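## Task

Tip the yellow plank over so that it stands on one of its long edges and stays there with no support from either arm; afterwards open the gripper and withdraw the arms.

## Robot and tools

ROBOT. Two Doosan M1013 six-joint arms, left_arm and right_arm, each carrying a Robotiq 2F-140 two-finger gripper. Base of left_arm: (-0.050, +0.447, 0) m, quat_wxyz (+1.000, 0, 0, +0.022). Base of right_arm: (+0.025, -0.664, 0) m, quat_wxyz (+0.998, 0, 0, +0.068).

FRAME. All poses use one scene frame. Its origin sits on the table surface midway between the arms, +z is up, +x runs out across the table, and left_arm is on the +y side. The words left and right are arm names, not image sides. Reported hand positions can be slightly off, more so when the arm is stretched far.

JOINT ORDER, used in every row and every per-joint list: waist (joint_1), shoulder (joint_2), elbow (joint_3), forearm roll (joint_4), wrist pitch (joint_5), wrist roll (joint_6). Ranges in rad: elbow -2.792 to 2.792, all others -6.283 to 6.283; the true ends may sit 0.010 rad either way.

ROW. One flat list of 18 numbers, each in [-1, 1], always covering both arms: left_arm's 6 joint displacements, then its gripper position, force_limit and speed, then the same 9 for right_arm. The joint numbers are offsets, not poses; a value of 1.0 equals 1.398 rad for waist and shoulder, 2.097 rad for the elbow, and 2.622 rad for forearm roll, wrist pitch and wrist roll. Where stiffness setting is permitted, 12 extra numbers in [0, 1] may follow (left_arm's 6, then right_arm's 6, joint order); each scales that joint's position gain and persists until replaced.

GRIPPER NUMBERS are absolute commands, not offsets. position: +1 fully open (140 mm), about -0.8 pads touching, -1 squeeze until blocked. force_limit: -1 about 14 N, 0 about 60 N, +1 about 107 N. speed: -1 about 30 mm/s, 0 about 140, +1 about 250. A zero is a real command, so to leave a gripper unchanged repeat its previous three numbers. To squeeze harder on a held part, raise force_limit and switch position between -1 and -0.98. The fingers point along the gripper's +z and close along its y axis.

TOOLS.
execute_actions(actions): a list of actions; each action is a list of up to 15 rows, one row per 1/30 s step; if fewer rows are given the last one is repeated to fill the 15 steps (0.5 s). Displacements count from the joint angles at the start of that action (for the first action, the latest reported angles), not from the previous row. An action pushing any joint more than 0.010 rad outward beyond its range is rejected for both arms; a malformed action, or a first action failing that check, rejects the whole call. A joint asked to go past its real end stops there and the result prints "joint sent to its limit". An empty list just returns state and images.
move(target, speed, blocking): target is one row as above, with displacements measured from the Joint positions in the most recent result showing them. All joints follow paths that finish together, lasting 0.5 to 10 s; speed (rad/s, 0.01 to 2, default 0.5) caps the joint with the longest travel. Paths ignore obstacles and the other arm. blocking=false returns after 0.5 s while motion continues; until a result shows it ended, call wait or stop before any other motion. The result adds a move: line giving the ending (done, off_target, moving, held, fault), limits=held or limits=none, and each arm's joint farthest from target.
wait(seconds): 0 to 10; the arms keep their last command; returns early if a move finishes.
stop(): brakes a running move; needs room, more when fast; fingers continue.
zoom_image(camera, region): camera is one of cam_head_left, cam_head_right, cam_high, cam_low, cam_left_wrist, cam_right_wrist (all 504x504); region [x0, y0, x1, y1] in pixels from the top-left corner, at most 504 by 504.
read_manual(section): only "licences"; no motion.
finished_scene(scene): pass the current scene number to end it; irreversible; the goal must already hold by itself.

MOTION LIMITS. Joint target speed caps: 2.09 (waist, shoulder), 3.14 (elbow), 3.93 (wrist joints) rad/s, with 0.3 s to accelerate. Targets may lead measured angles by at most 0.456 / 0.683 / 0.854 rad (0.254 / 0.382 / 0.477 with stiffness control), and a step that would move the gripper over 70 mm is scaled back. Large changes may need several actions.

RESULTS. Each arm reports end_effector_position (m; the point between closed pads), end_effector_quat_wxyz and linear/angular velocity. Fingertips extend about 33 mm past that point when closed and 9 mm when open, and travel about 24 mm further out while closing, so keep clearance over the table. Also listed: Joint positions, Joint velocities, Joint targets (what the joints are being driven to), joint torques (offset and noisy), step readings, HELD marks for restrained steps, and "joint command not followed" when a clearance check altered targets. object_status: 0 moving, 1 blocked while opening, 2 blocked while closing (a grip), 3 reached the commanded position or pads met. position_measured runs in counts from 3 (open) to 230 (pads touching). Camera calibration is given for all six cameras; wrist camera poses follow the arm's joints.

AVOID. A joint torque reaching its load limit (302, 302, 142, 40, 40, 40 N m, including held weight) or an outside force of 144 N freezes that arm for 10 s. The arms are stiff: commanding even slightly into a firm surface can trigger this. Faster contact hits harder. Keep the arms from striking each other. Nothing may leave the table. Drops, slips, slams and heavy pushing are penalised. Parts can be tugged briefly by outside disturbances. MOTOR HOT warns before an OVER-TEMPERATURE FAULT brakes an arm.

Each tool is called after "Emit:" by a JSON object that holds its "method" and its "body".

## Session

I'll start by looking at the current state of the scene.

Emit:
{"method": "execute_actions", "body": {"actions": []}}

Scene clock: 0.00 s.
left_arm: end_effector_position=(+0.8223, +0.7090, +0.3548) position_measured=3 object_status=3 end_effector_quat_wxyz=(+0.065, -0.174, +0.953, -0.238) end_effector_velocity=(+0.000, -0.001, -0.001) end_effector_angular_velocity=(-0.001, +0.002, -0.002) | right_arm: end_effector_position=(+0.9333, -0.7754, +0.2317) position_measured=3 object_status=3 end_effector_quat_wxyz=(-0.005, +0.070, +0.992, -0.101) end_effector_velocity=(+0.000, +0.002, +0.001) end_effector_angular_velocity=(-0.000, -0.001, +0.002)
Joint names: [waist, shoulder, elbow, forearm roll, wrist pitch, wrist roll]
Joint positions: left_arm=[ 0.385  0.582  1.031 -0.498  1.525 -1.482] | right_arm=[-0.222  0.63   1.113 -0.206  1.408 -1.482]
Joint velocities: left_arm=[-0.001  0.001 -0.    -0.     0.001  0.   ] | right_arm=[ 0.002 -0.    -0.001 -0.     0.    -0.001]
Joint torques (N m, as the joint torque sensors report them, + toward a larger angle): no reading
Joint targets: left_arm=[0.385 0.582 1.031 -0.498 1.525 -1.482] | right_arm=[-0.222 0.630 1.113 -0.206 1.408 -1.482]
Joint stiffness scale: left_arm=[1. 1. 1. 1. 1. 1.] | right_arm=[1. 1. 1. 1. 1. 1.]

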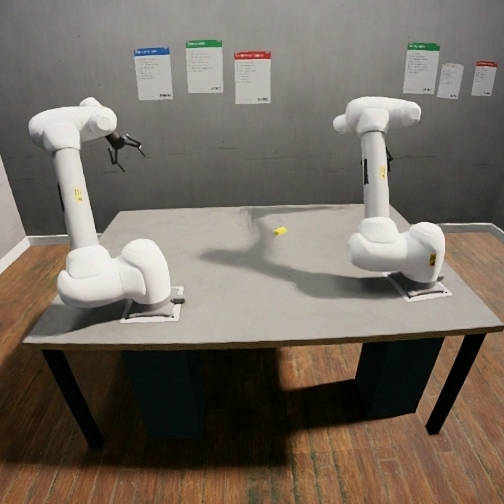

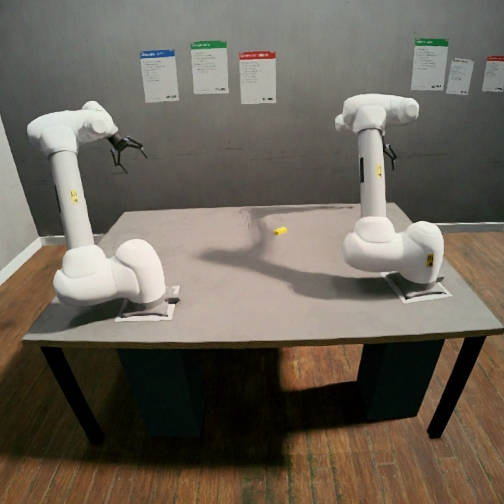

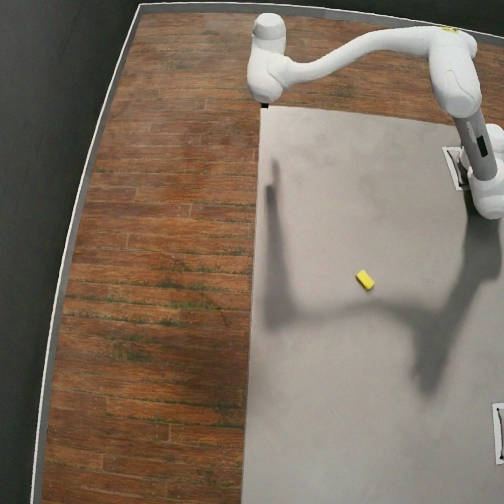

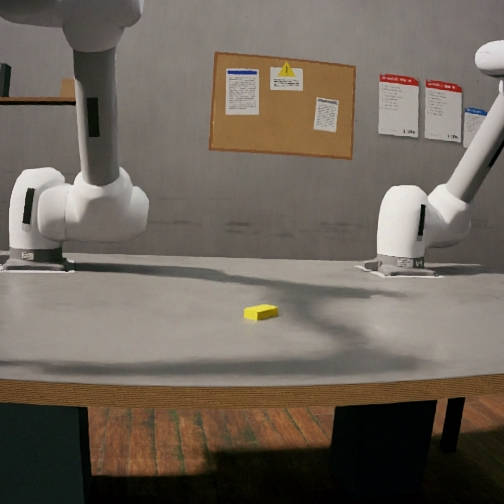

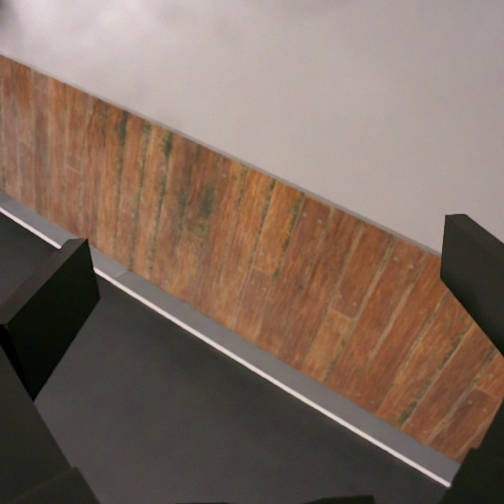

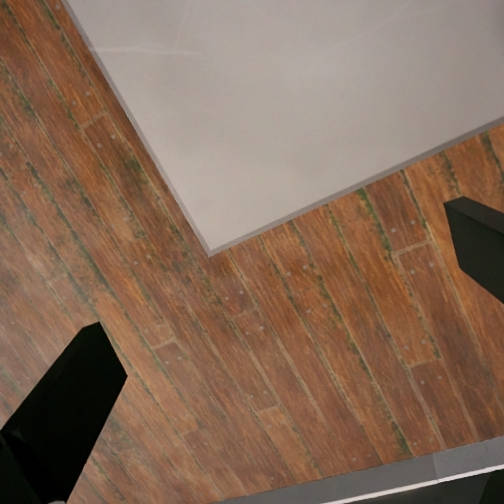

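Emit:
{"method": "zoom_image", "body": {"camera": "cam_high", "region": [324, 240, 404, 320]}}

Emit:
{"method": "zoom_image", "body": {"camera": "cam_low", "region": [220, 272, 300, 352]}}

Emit:
{"method": "zoom_image", "body": {"camera": "cam_head_left", "region": [250, 200, 310, 260]}}

Emit:
{"method": "zoom_image", "body": {"camera": "cam_head_right", "region": [250, 200, 310, 260]}}

Region (324, 240, 404, 320) of cam_high's 504x504 image, scaled by 6.300, with more detail than that image has.

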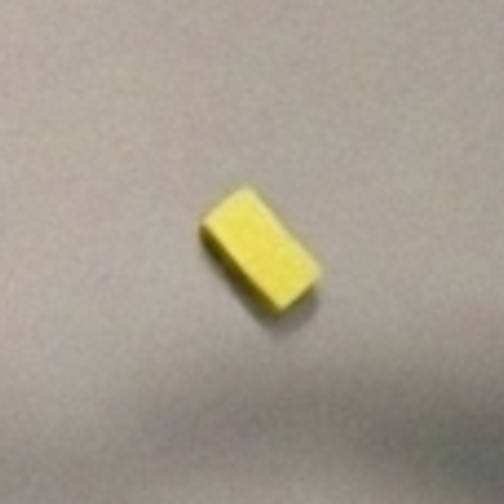

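Region (220, 272, 300, 352) of cam_low's 504x504 image, scaled by 6.300, with more detail than that image has.

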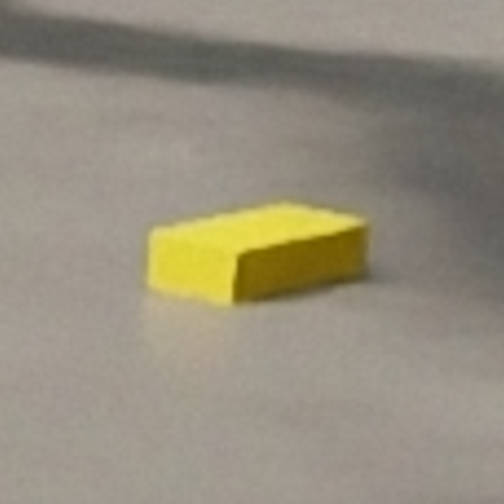

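Region (250, 200, 310, 260) of cam_head_left's 504x504 image, scaled by 8.400, with more detail than that image has.

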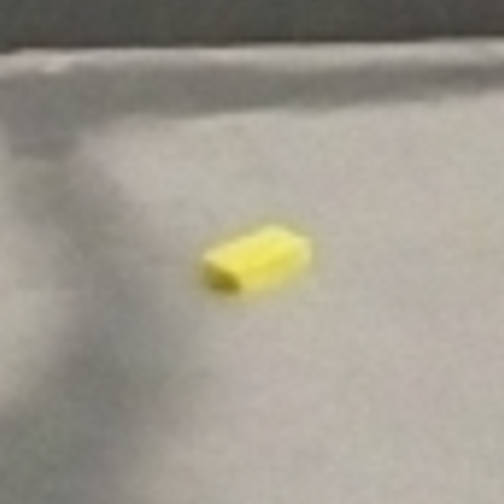

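Region (250, 200, 310, 260) of cam_head_right's 504x504 image, scaled by 8.400, with more detail than that image has.

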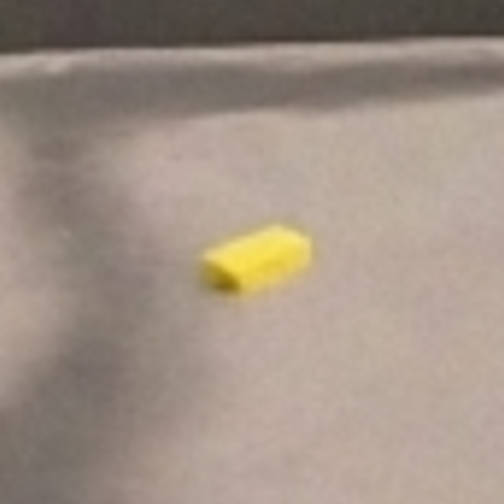

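Emit:
{"method": "move", "body": {"target": [0,0,0,0,0,0,1,0,0, 0.6145,-0.2721,0.4200,0.0786,-0.3276,-0.0339,0.36,-0.3,0], "speed": 1.0}}

Scene clock: 122.27 s.
left_arm: end_effector_position=(+0.8223, +0.7090, +0.3548) position_measured=3 object_status=3 end_effector_quat_wxyz=(+0.065, -0.174, +0.953, -0.238) end_effector_velocity=(+0.000, +0.000, -0.001) end_effector_angular_velocity=(-0.003, +0.000, +0.000) | right_arm: end_effector_position=(+0.5085, -0.1475, +0.0933) position_measured=84 object_status=3 end_effector_quat_wxyz=(+0.161, -0.370, +0.913, +0.065) end_effector_velocity=(-0.001, +0.002, +0.000) end_effector_angular_velocity=(+0.002, -0.001, +0.002)
Joint names: [waist, shoulder, elbow, forearm roll, wrist pitch, wrist roll]
Joint positions: left_arm=[ 0.385  0.582  1.031 -0.498  1.525 -1.482] | right_arm=[ 0.635  0.252  1.99  -0.003  0.551 -1.568]
Joint velocities: left_arm=[ 0.001  0.002 -0.    -0.003  0.     0.001] | right_arm=[ 0.003 -0.001  0.     0.001 -0.002  0.   ]
Joint torques (N m, as the joint torque sensors report them, + toward a larger angle): left_arm=[ -1.95 -92.99 -43.13   2.87  -0.37  -0.3 ] | right_arm=[ -0.68 -63.45 -33.46   3.46  -1.41   0.17]
Joint targets: left_arm=[0.385 0.582 1.031 -0.498 1.525 -1.482] | right_arm=[0.637 0.250 1.994 -0.000 0.549 -1.571]
Joint stiffness scale: left_arm=[1. 1. 1. 1. 1. 1.] | right_arm=[1. 1. 1. 1. 1. 1.]
move: done; limits=none; left_arm: farthest joint: the waist, 0.000 radians from its target (0.000 radians at the start); right_arm: farthest joint: the elbow, 0.004 radians from its target (0.881 radians at the start)
camera_calibration (this result's frames):
cam_left_wrist: T_world_to_cam=[[-0.216786, 0.847402, -0.484679, -0.24145], [0.792435, 0.442711, 0.419587, -1.11481], [0.570132, -0.293117, -0.767485, 0.190707], [0, 0, 0, 1]] pos_world=[0.722345, 0.754043, 0.497099]
cam_right_wrist: T_world_to_cam=[[-0.417889, 0.899958, 0.124278, 0.341261], [0.765495, 0.275131, 0.581653, -0.380102], [0.48927, 0.338201, -0.803887, 0.041063], [0, 0, 0, 1]] pos_world=[0.413485, -0.21643, 0.211686]

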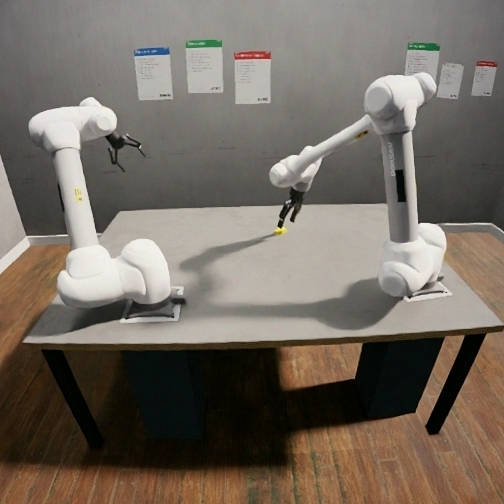

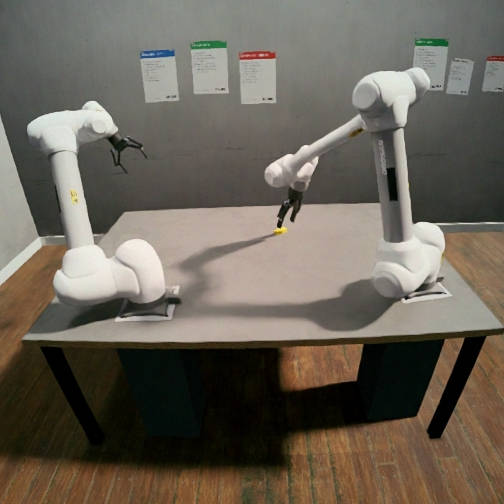

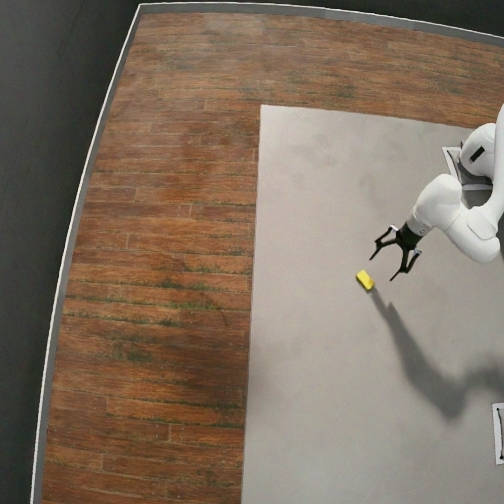

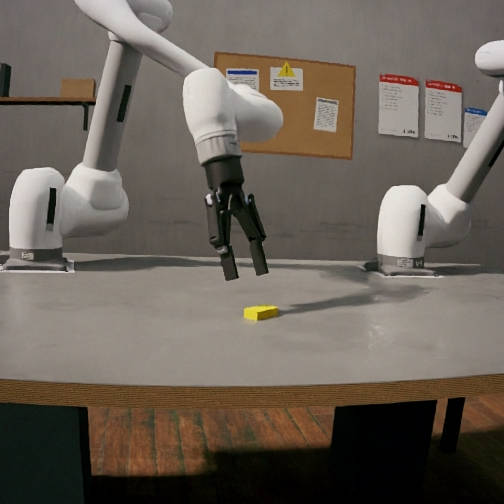

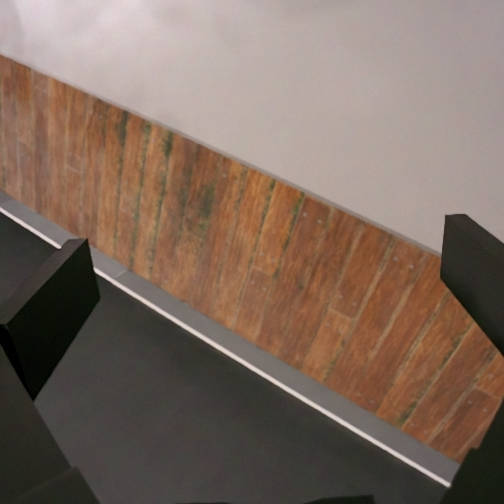

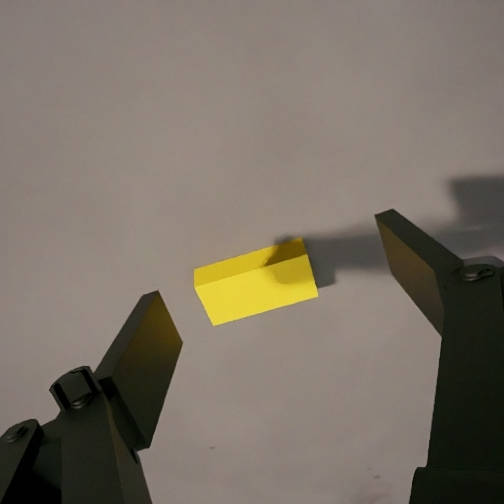

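Emit:
{"method": "zoom_image", "body": {"camera": "cam_right_wrist", "region": [170, 210, 350, 350]}}

Emit:
{"method": "zoom_image", "body": {"camera": "cam_low", "region": [190, 220, 310, 340]}}

Emit:
{"method": "zoom_image", "body": {"camera": "cam_high", "region": [330, 210, 450, 330]}}

Region (170, 210, 350, 350) of cam_right_wrist's 504x504 image, scaled by 2.800, with more detail than that image has.

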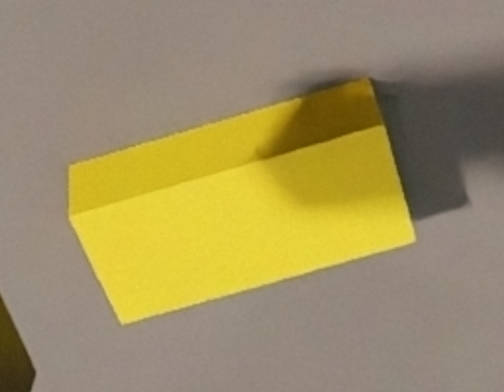

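Region (190, 220, 310, 340) of cam_low's 504x504 image, scaled by 4.200, with more detail than that image has.

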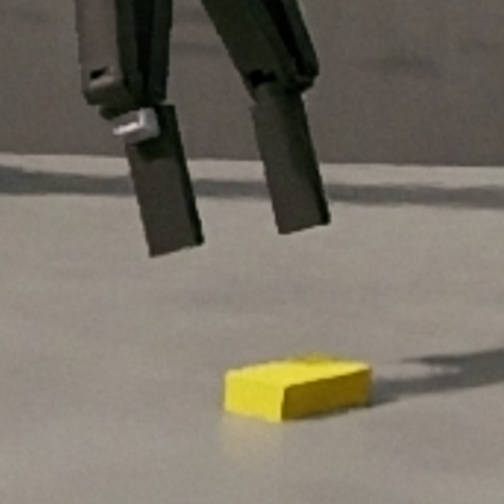

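Region (330, 210, 450, 330) of cam_high's 504x504 image, scaled by 4.200, with more detail than that image has.

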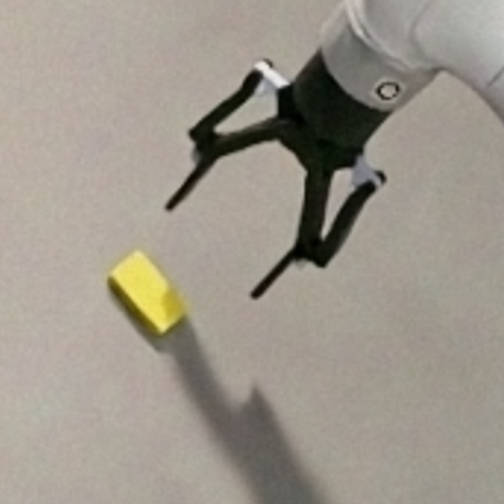

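Emit:
{"method": "zoom_image", "body": {"camera": "cam_right_wrist", "region": [340, 190, 480, 330]}}

Emit:
{"method": "zoom_image", "body": {"camera": "cam_right_wrist", "region": [90, 270, 230, 410]}}

Region (340, 190, 480, 330) of cam_right_wrist's 504x504 image, scaled by 3.600, with more detail than that image has.

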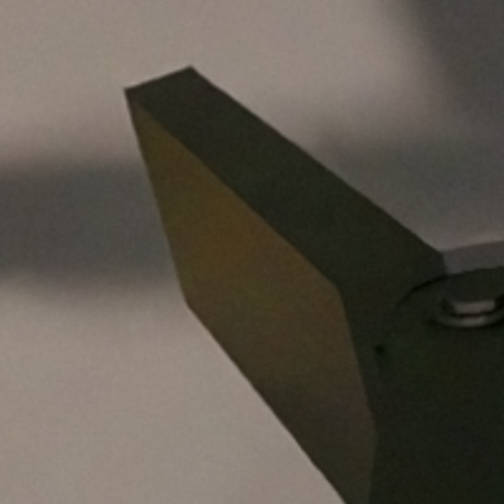

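Region (90, 270, 230, 410) of cam_right_wrist's 504x504 image, scaled by 3.600, with more detail than that image has.

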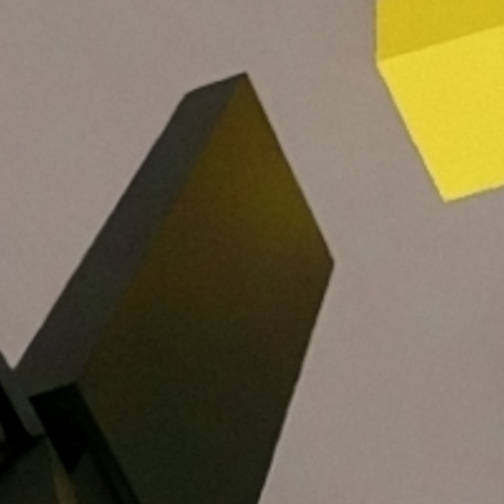

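Emit:
{"method": "move", "body": {"target": [0,0,0,0,0,0,1,0,0, -0.01502,0.08984,-0.02384,0.00114,-0.03013,-0.00114,0.17,-0.3,0], "speed": 0.25}}

Scene clock: 243.27 s.
left_arm: end_effector_position=(+0.8223, +0.7090, +0.3548) position_measured=3 object_status=3 end_effector_quat_wxyz=(+0.065, -0.174, +0.953, -0.238) end_effector_velocity=(-0.000, -0.001, +0.001) end_effector_angular_velocity=(-0.000, +0.001, -0.002) | right_arm: end_effector_position=(+0.5503, -0.1269, +0.0363) position_measured=108 object_status=3 end_effector_quat_wxyz=(+0.161, -0.361, +0.916, +0.063) end_effector_velocity=(+0.001, +0.001, -0.000) end_effector_angular_velocity=(+0.000, -0.001, +0.001)
Joint names: [waist, shoulder, elbow, forearm roll, wrist pitch, wrist roll]
Joint positions: left_arm=[ 0.385  0.582  1.031 -0.498  1.525 -1.482] | right_arm=[ 0.616  0.375  1.944 -0.003  0.474 -1.568]
Joint velocities: left_arm=[-0.001 -0.001 -0.     0.     0.002 -0.   ] | right_arm=[-0.001  0.002 -0.002  0.    -0.001 -0.002]
Joint torques (N m, as the joint torque sensors report them, + toward a larger angle): left_arm=[ -1.64 -92.77 -43.72   2.9   -0.53  -0.34] | right_arm=[ -1.52 -74.57 -30.66   3.34  -1.25   0.33]
Joint targets: left_arm=[0.385 0.582 1.031 -0.498 1.525 -1.482] | right_arm=[0.614 0.377 1.940 -0.000 0.472 -1.571]
Joint stiffness scale: left_arm=[1. 1. 1. 1. 1. 1.] | right_arm=[1. 1. 1. 1. 1. 1.]
move: done; limits=none; left_arm: farthest joint: the waist, 0.000 radians from its target (0.000 radians at the start); right_arm: farthest joint: the elbow, 0.004 radians from its target (0.050 radians at the start)
camera_calibration (this result's frames):
cam_left_wrist: T_world_to_cam=[[-0.216786, 0.847402, -0.484679, -0.24145], [0.792435, 0.442711, 0.419587, -1.11481], [0.570132, -0.293117, -0.767485, 0.190707], [0, 0, 0, 1]] pos_world=[0.722345, 0.754044, 0.497099]
cam_right_wrist: T_world_to_cam=[[-0.400483, 0.907881, 0.123957, 0.338681], [0.771398, 0.26104, 0.580348, -0.389646], [0.494529, 0.328039, -0.80488, -0.0363732], [0, 0, 0, 1]] pos_world=[0.454195, -0.193837, 0.154872]

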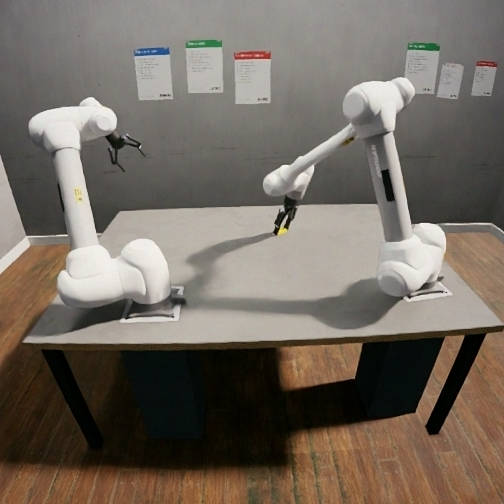

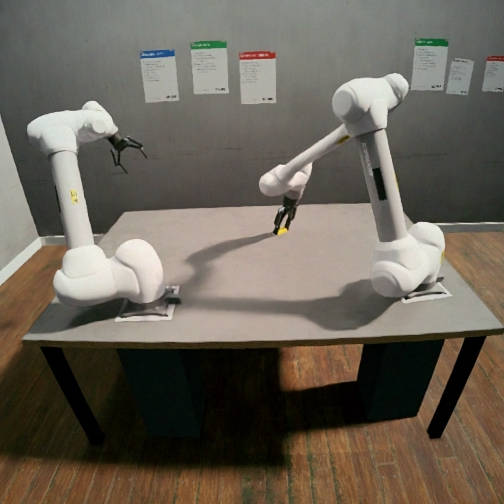

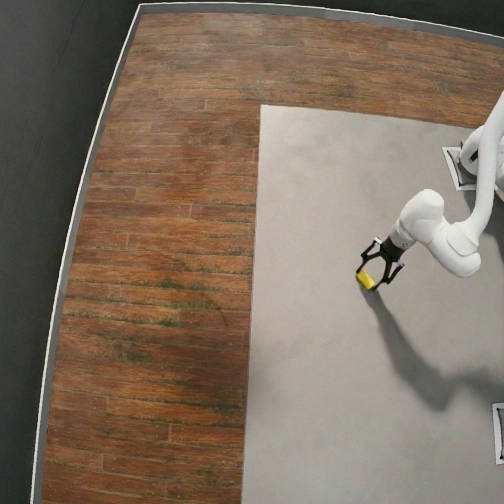

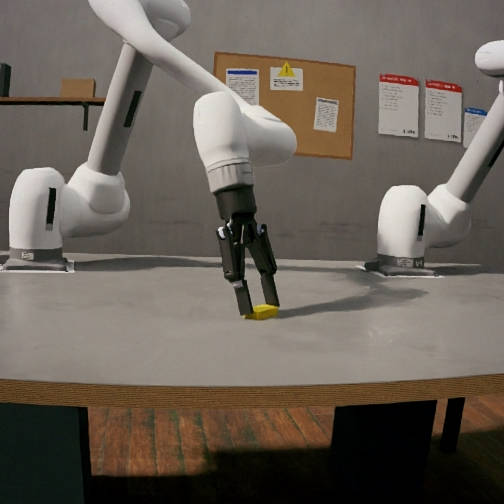

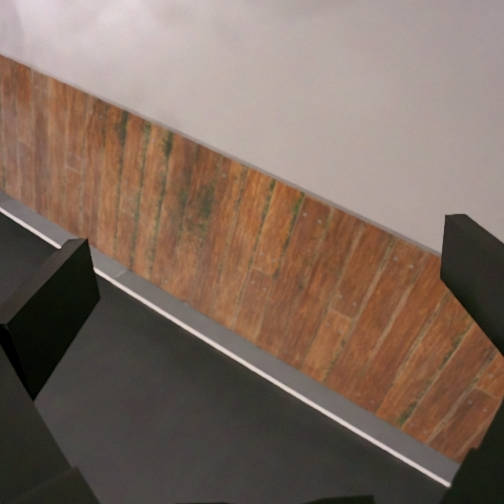

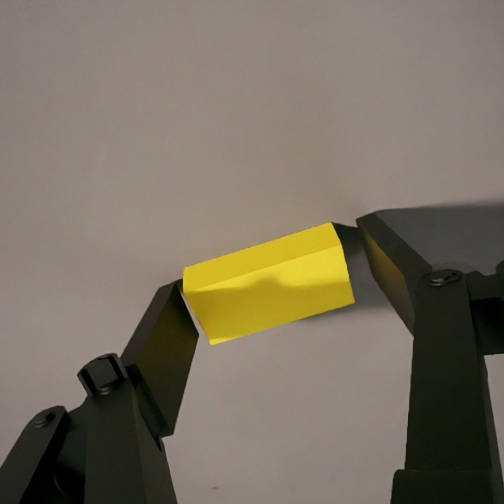

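Emit:
{"method": "zoom_image", "body": {"camera": "cam_right_wrist", "region": [130, 190, 430, 390]}}

Emit:
{"method": "zoom_image", "body": {"camera": "cam_low", "region": [215, 260, 305, 335]}}

Emit:
{"method": "zoom_image", "body": {"camera": "cam_high", "region": [335, 235, 415, 315]}}

Region (130, 190, 430, 390) of cam_right_wrist's 504x504 image, scaled by 1.680, with more detail than that image has.

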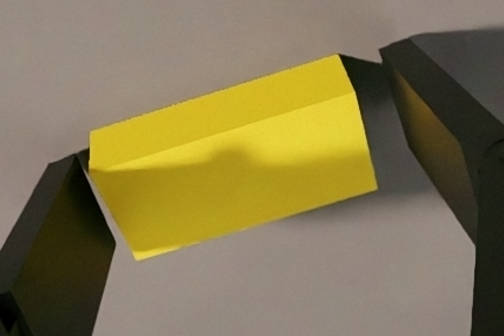

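Region (215, 260, 305, 335) of cam_low's 504x504 image, scaled by 5.600, with more detail than that image has.

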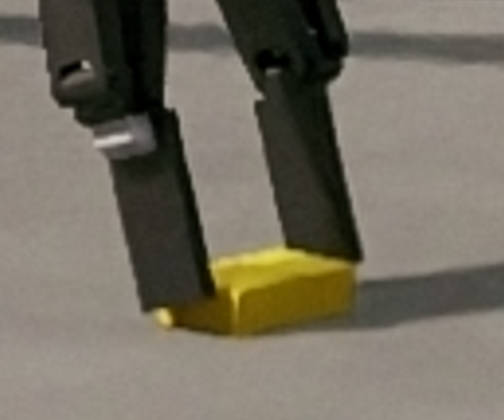

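Region (335, 235, 415, 315) of cam_high's 504x504 image, scaled by 6.300, with more detail than that image has.

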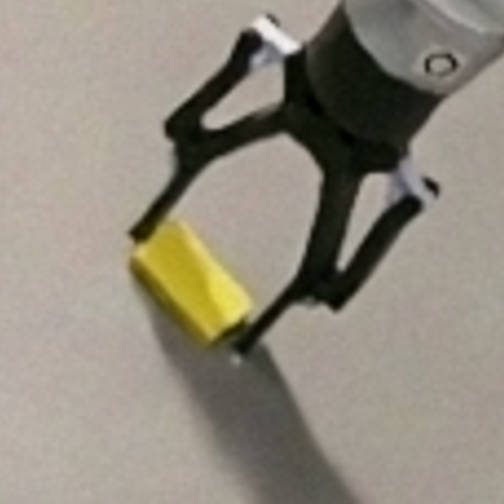

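Emit:
{"method": "execute_actions", "body": {"actions": [[[0,0,0,0,0,0,1,0,0, -0.0014,0.0014,-0.0019,0.0011,-0.0008,-0.0011,-1,-0.3,-0.4]]]}}

Scene clock: 292.37 s.
left_arm: end_effector_position=(+0.8223, +0.7090, +0.3548) position_measured=3 object_status=3 end_effector_quat_wxyz=(+0.065, -0.174, +0.953, -0.238) end_effector_velocity=(+0.000, -0.000, -0.001) end_effector_angular_velocity=(-0.000, +0.002, -0.001) | right_arm: end_effector_position=(+0.5508, -0.1266, +0.0365) position_measured=134 object_status=2 end_effector_quat_wxyz=(+0.162, -0.361, +0.916, +0.063) end_effector_velocity=(-0.000, -0.000, -0.000) end_effector_angular_velocity=(-0.000, -0.000, +0.000)
Joint names: [waist, shoulder, elbow, forearm roll, wrist pitch, wrist roll]
Joint positions: left_arm=[ 0.385  0.582  1.031 -0.498  1.525 -1.482] | right_arm=[ 0.616  0.375  1.944 -0.003  0.474 -1.568]
Joint velocities: left_arm=[-0.001  0.001 -0.     0.001  0.    -0.   ] | right_arm=[-0.    -0.     0.001 -0.    -0.001 -0.   ]
Joint torques (N m, as the joint torque sensors report them, + toward a larger angle): left_arm=[ -1.66 -92.61 -43.28   3.15  -0.52  -0.29] | right_arm=[ -1.4  -70.96 -29.38   3.33  -1.02   0.25]
Joint targets: left_arm=[0.385 0.582 1.031 -0.498 1.525 -1.482] | right_arm=[0.614 0.377 1.940 -0.000 0.472 -1.571]
Joint stiffness scale: left_arm=[1. 1. 1. 1. 1. 1.] | right_arm=[1. 1. 1. 1. 1. 1.]
Step readings (joint positions):
0: left_arm=[0.385 0.582 1.031 -0.498 1.525 -1.482] | right_arm=[0.616 0.375 1.944 -0.003 0.474 -1.568]
1: left_arm=[0.385 0.582 1.031 -0.498 1.525 -1.482] | right_arm=[0.616 0.375 1.944 -0.003 0.474 -1.568]
2: left_arm=[0.385 0.582 1.031 -0.498 1.525 -1.482] | right_arm=[0.616 0.375 1.944 -0.003 0.474 -1.568]
4: left_arm=[0.385 0.582 1.031 -0.498 1.525 -1.482] | right_arm=[0.616 0.375 1.944 -0.003 0.474 -1.568]
8: left_arm=[0.385 0.582 1.031 -0.498 1.525 -1.482] | right_arm=[0.616 0.375 1.944 -0.003 0.474 -1.568]
15: Joint positions above
camera_calibration (this result's frames):
cam_left_wrist: T_world_to_cam=[[-0.216786, 0.847402, -0.484679, -0.24145], [0.792435, 0.442711, 0.419587, -1.11481], [0.570132, -0.293117, -0.767485, 0.190707], [0, 0, 0, 1]] pos_world=[0.722345, 0.754044, 0.497099]
cam_right_wrist: T_world_to_cam=[[-0.400358, 0.907894, 0.124266, 0.338516], [0.771138, 0.26054, 0.580918, -0.390117], [0.495036, 0.328401, -0.804421, -0.0367723], [0, 0, 0, 1]] pos_world=[0.454565, -0.193619, 0.15498]

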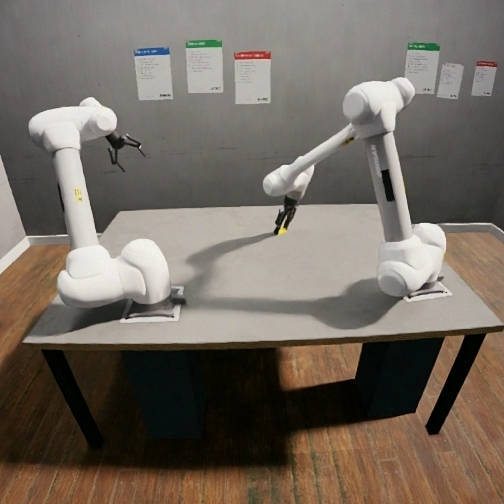

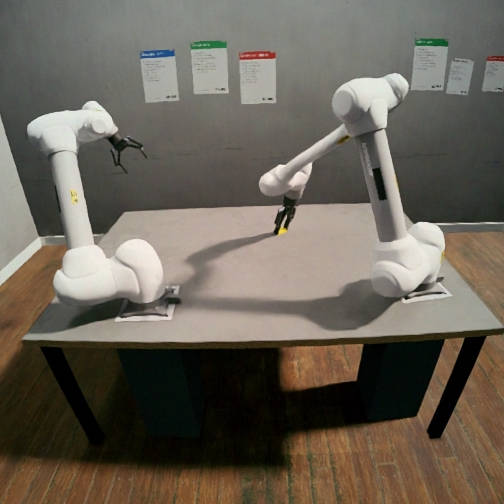

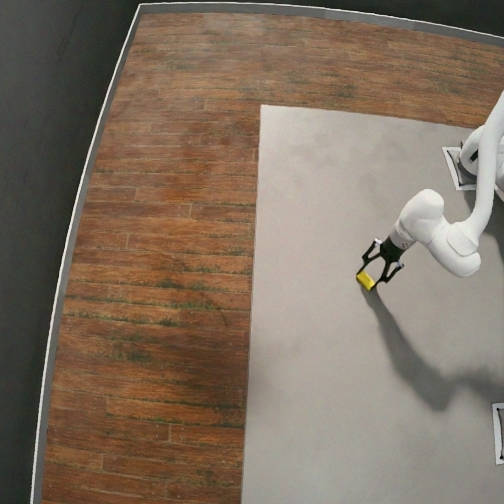

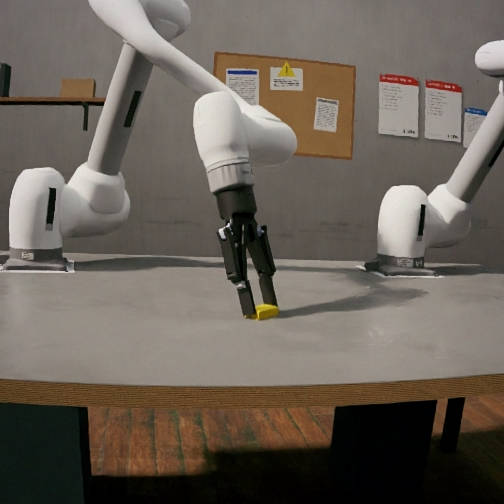

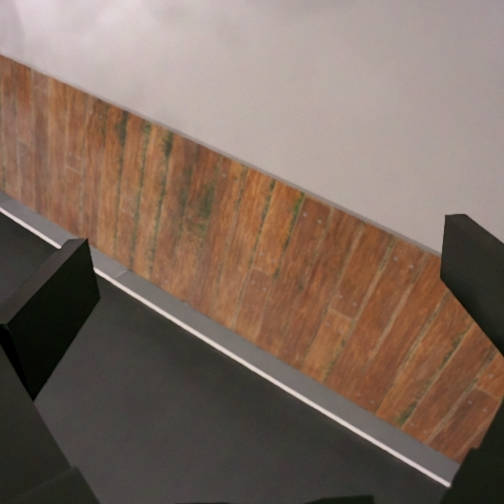

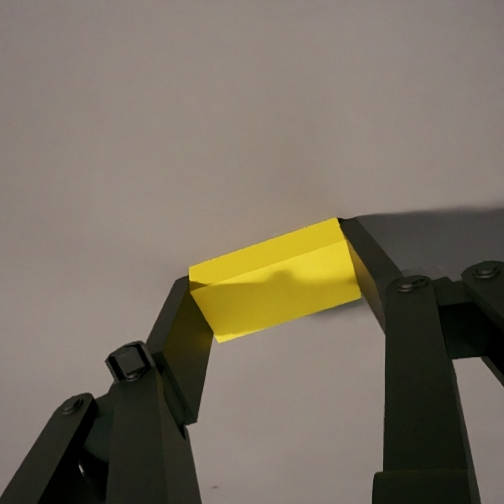

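Emit:
{"method": "zoom_image", "body": {"camera": "cam_right_wrist", "region": [140, 190, 420, 390]}}

Emit:
{"method": "zoom_image", "body": {"camera": "cam_low", "region": [215, 260, 305, 335]}}

Region (140, 190, 420, 390) of cam_right_wrist's 504x504 image, scaled by 1.800, with more detail than that image has; it fills the top 360 rows of this view, and the rest is white.

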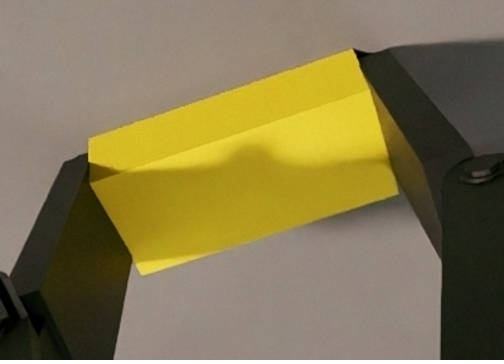

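Region (215, 260, 305, 335) of cam_low's 504x504 image, scaled by 5.600, with more detail than that image has.

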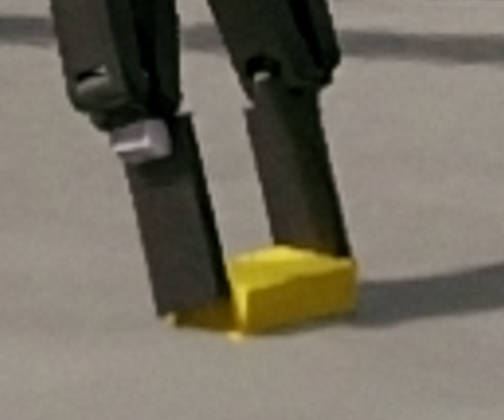

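Emit:
{"method": "move", "body": {"target": [0,0,0,0,0,0,1,0,0, 0,-0.0498,0,0,0.0450,0,-1,-0.3,-0.4], "speed": 0.4}}

Scene clock: 413.33 s.
left_arm: end_effector_position=(+0.8223, +0.7090, +0.3548) position_measured=3 object_status=3 end_effector_quat_wxyz=(+0.065, -0.174, +0.953, -0.238) end_effector_velocity=(-0.000, -0.001, -0.000) end_effector_angular_velocity=(-0.000, +0.001, -0.002) | right_arm: end_effector_position=(+0.5291, -0.1471, +0.0741) position_measured=134 object_status=2 end_effector_quat_wxyz=(+0.140, -0.363, +0.920, +0.054) end_effector_velocity=(-0.000, -0.000, +0.000) end_effector_angular_velocity=(-0.001, +0.001, +0.001)
Joint names: [waist, shoulder, elbow, forearm roll, wrist pitch, wrist roll]
Joint positions: left_arm=[ 0.385  0.582  1.031 -0.498  1.525 -1.482] | right_arm=[ 0.616  0.308  1.944 -0.003  0.59  -1.568]
Joint velocities: left_arm=[-0.001 -0.     0.     0.     0.001 -0.   ] | right_arm=[-0.    -0.001 -0.    -0.     0.002 -0.001]
Joint torques (N m, as the joint torque sensors report them, + toward a larger angle): left_arm=[ -2.17 -92.18 -43.69   2.85  -0.38  -0.31] | right_arm=[ -0.23 -70.25 -32.91   3.53  -1.06   0.28]
Joint targets: left_arm=[0.385 0.582 1.031 -0.498 1.525 -1.482] | right_arm=[0.616 0.306 1.944 -0.003 0.592 -1.568]
Joint stiffness scale: left_arm=[1. 1. 1. 1. 1. 1.] | right_arm=[1. 1. 1. 1. 1. 1.]
move: done; limits=none; left_arm: farthest joint: the waist, 0.000 radians from its target (0.000 radians at the start); right_arm: farthest joint: the shoulder, 0.002 radians from its target (0.070 radians at the start)
camera_calibration (this result's frames):
cam_left_wrist: T_world_to_cam=[[-0.216786, 0.847402, -0.48468, -0.24145], [0.792435, 0.442711, 0.419587, -1.11481], [0.570132, -0.293117, -0.767484, 0.190707], [0, 0, 0, 1]] pos_world=[0.722345, 0.754044, 0.497099]
cam_right_wrist: T_world_to_cam=[[-0.396082, 0.911806, 0.108301, 0.343179], [0.790771, 0.27878, 0.544943, -0.394949], [0.46669, 0.301483, -0.831449, 0.0240283], [0, 0, 0, 1]] pos_world=[0.437027, -0.210053, 0.198036]

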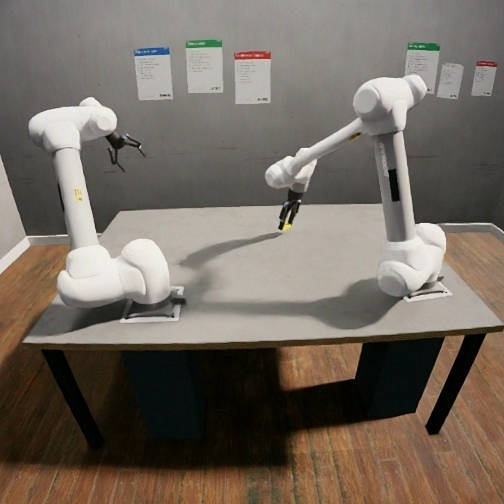

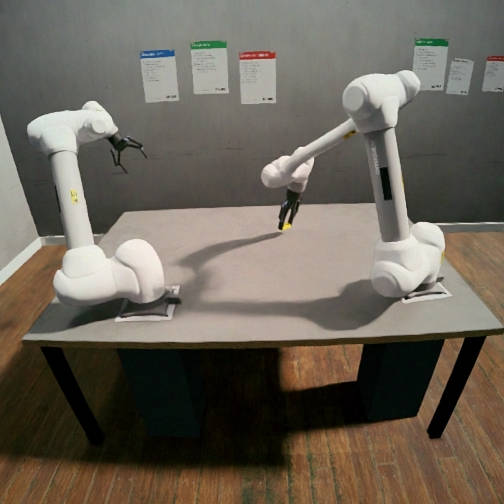

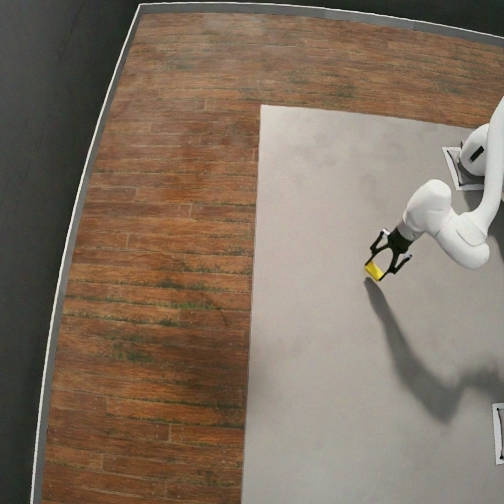

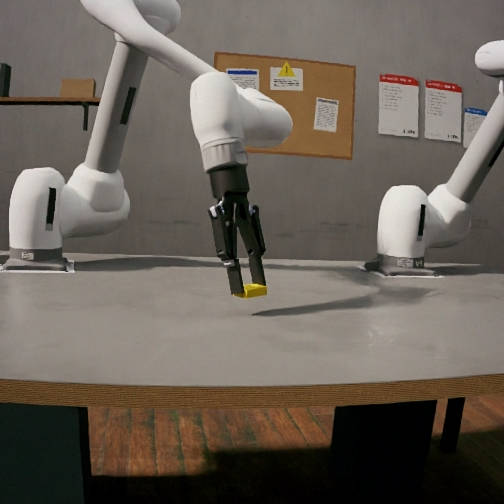

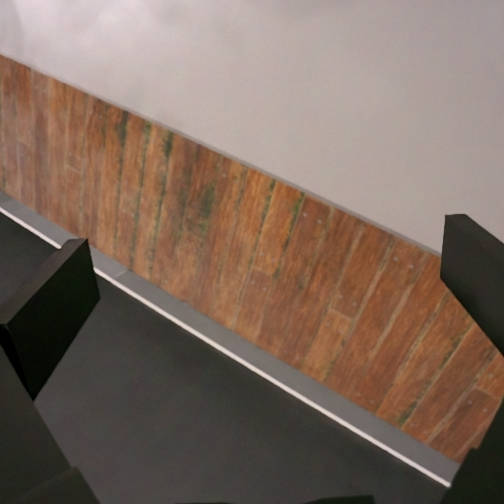

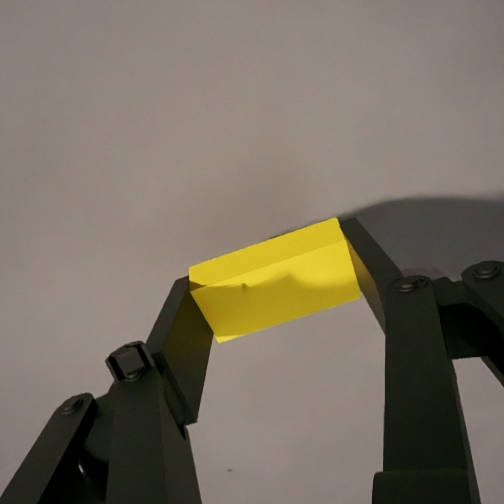

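Emit:
{"method": "move", "body": {"target": [0,0,0,0,0,0,1,0,0, 0,0,0,0,0.3431,0,-1,-0.3,-0.4], "speed": 1.4}}

Scene clock: 426.03 s.
left_arm: end_effector_position=(+0.8223, +0.7090, +0.3548) position_measured=3 object_status=3 end_effector_quat_wxyz=(+0.065, -0.174, +0.953, -0.238) end_effector_velocity=(-0.000, +0.000, +0.001) end_effector_angular_velocity=(+0.001, -0.001, +0.000) | right_arm: end_effector_position=(+0.3209, -0.3420, +0.1166) position_measured=134 object_status=2 end_effector_quat_wxyz=(-0.273, -0.350, +0.889, -0.109) end_effector_velocity=(-0.001, -0.000, +0.001) end_effector_angular_velocity=(-0.001, +0.002, +0.001)
Joint names: [waist, shoulder, elbow, forearm roll, wrist pitch, wrist roll]
Joint positions: left_arm=[ 0.385  0.582  1.031 -0.498  1.525 -1.482] | right_arm=[ 0.616  0.308  1.944 -0.003  1.487 -1.568]
Joint velocities: left_arm=[ 0.    -0.001  0.     0.    -0.    -0.   ] | right_arm=[ 0.001 -0.    -0.001  0.     0.003 -0.001]
Joint torques (N m, as the joint torque sensors report them, + toward a larger angle): left_arm=[ -1.67 -92.76 -43.46   2.89  -0.48  -0.32] | right_arm=[ -0.85 -67.02 -30.75   3.47   1.22   0.27]
Joint targets: left_arm=[0.385 0.582 1.031 -0.498 1.525 -1.482] | right_arm=[0.616 0.308 1.944 -0.003 1.489 -1.568]
Joint stiffness scale: left_arm=[1. 1. 1. 1. 1. 1.] | right_arm=[1. 1. 1. 1. 1. 1.]
move: done; limits=none; left_arm: farthest joint: the waist, 0.000 radians from its target (0.000 radians at the start); right_arm: farthest joint: the wrist pitch, 0.003 radians from its target (0.899 radians at the start)
camera_calibration (this result's frames):
cam_left_wrist: T_world_to_cam=[[-0.216786, 0.847402, -0.484679, -0.24145], [0.792435, 0.442711, 0.419587, -1.11481], [0.570132, -0.293117, -0.767485, 0.190707], [0, 0, 0, 1]] pos_world=[0.722345, 0.754044, 0.497099]
cam_right_wrist: T_world_to_cam=[[-0.42442, 0.884295, -0.194652, 0.468928], [0.891705, 0.370862, -0.259468, -0.106208], [-0.157258, -0.283696, -0.945932, 0.228711], [0, 0, 0, 1]] pos_world=[0.329695, -0.310398, 0.280065]

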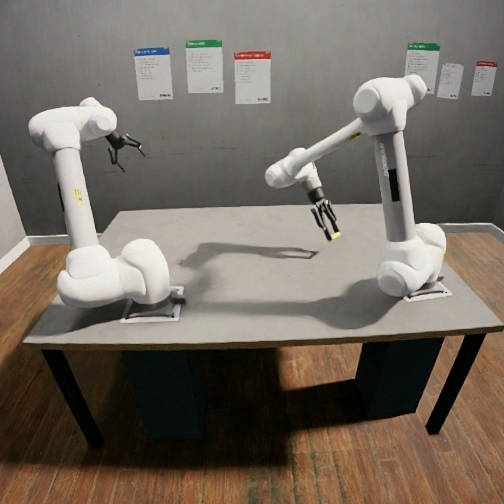

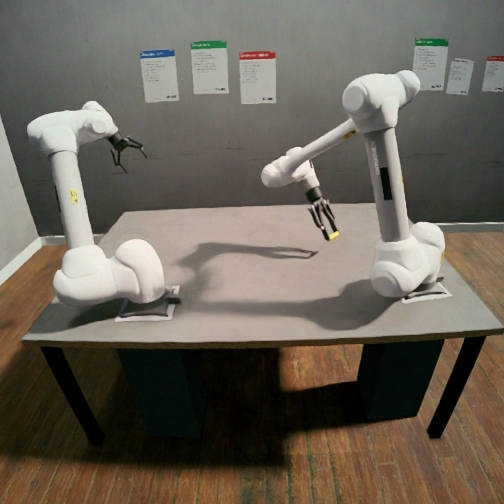

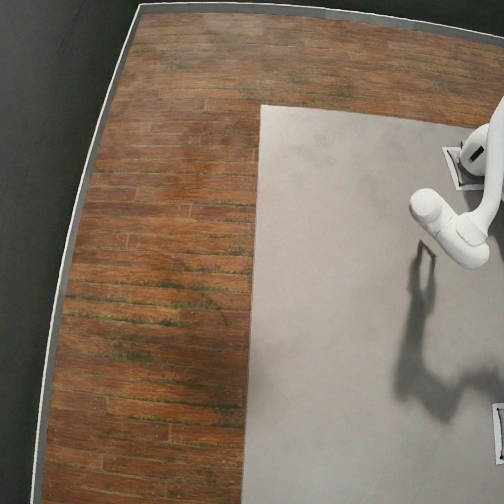

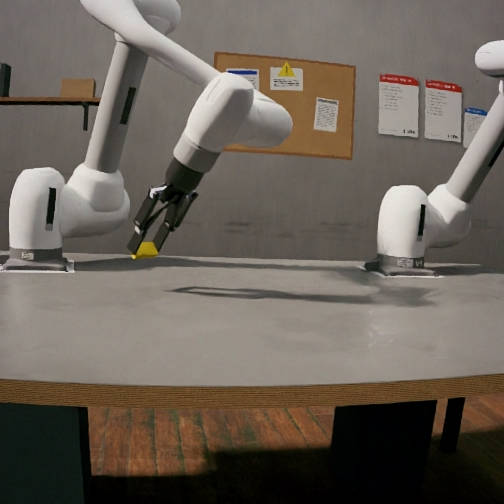

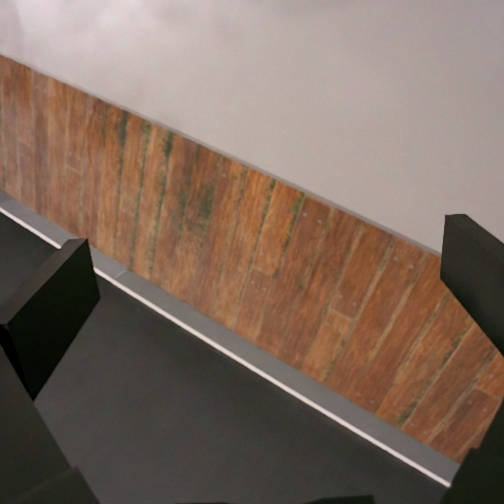

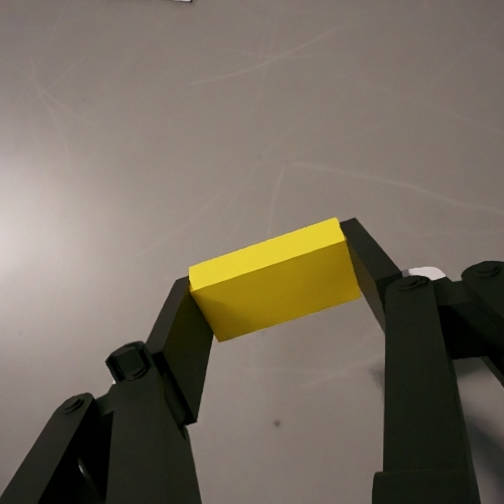

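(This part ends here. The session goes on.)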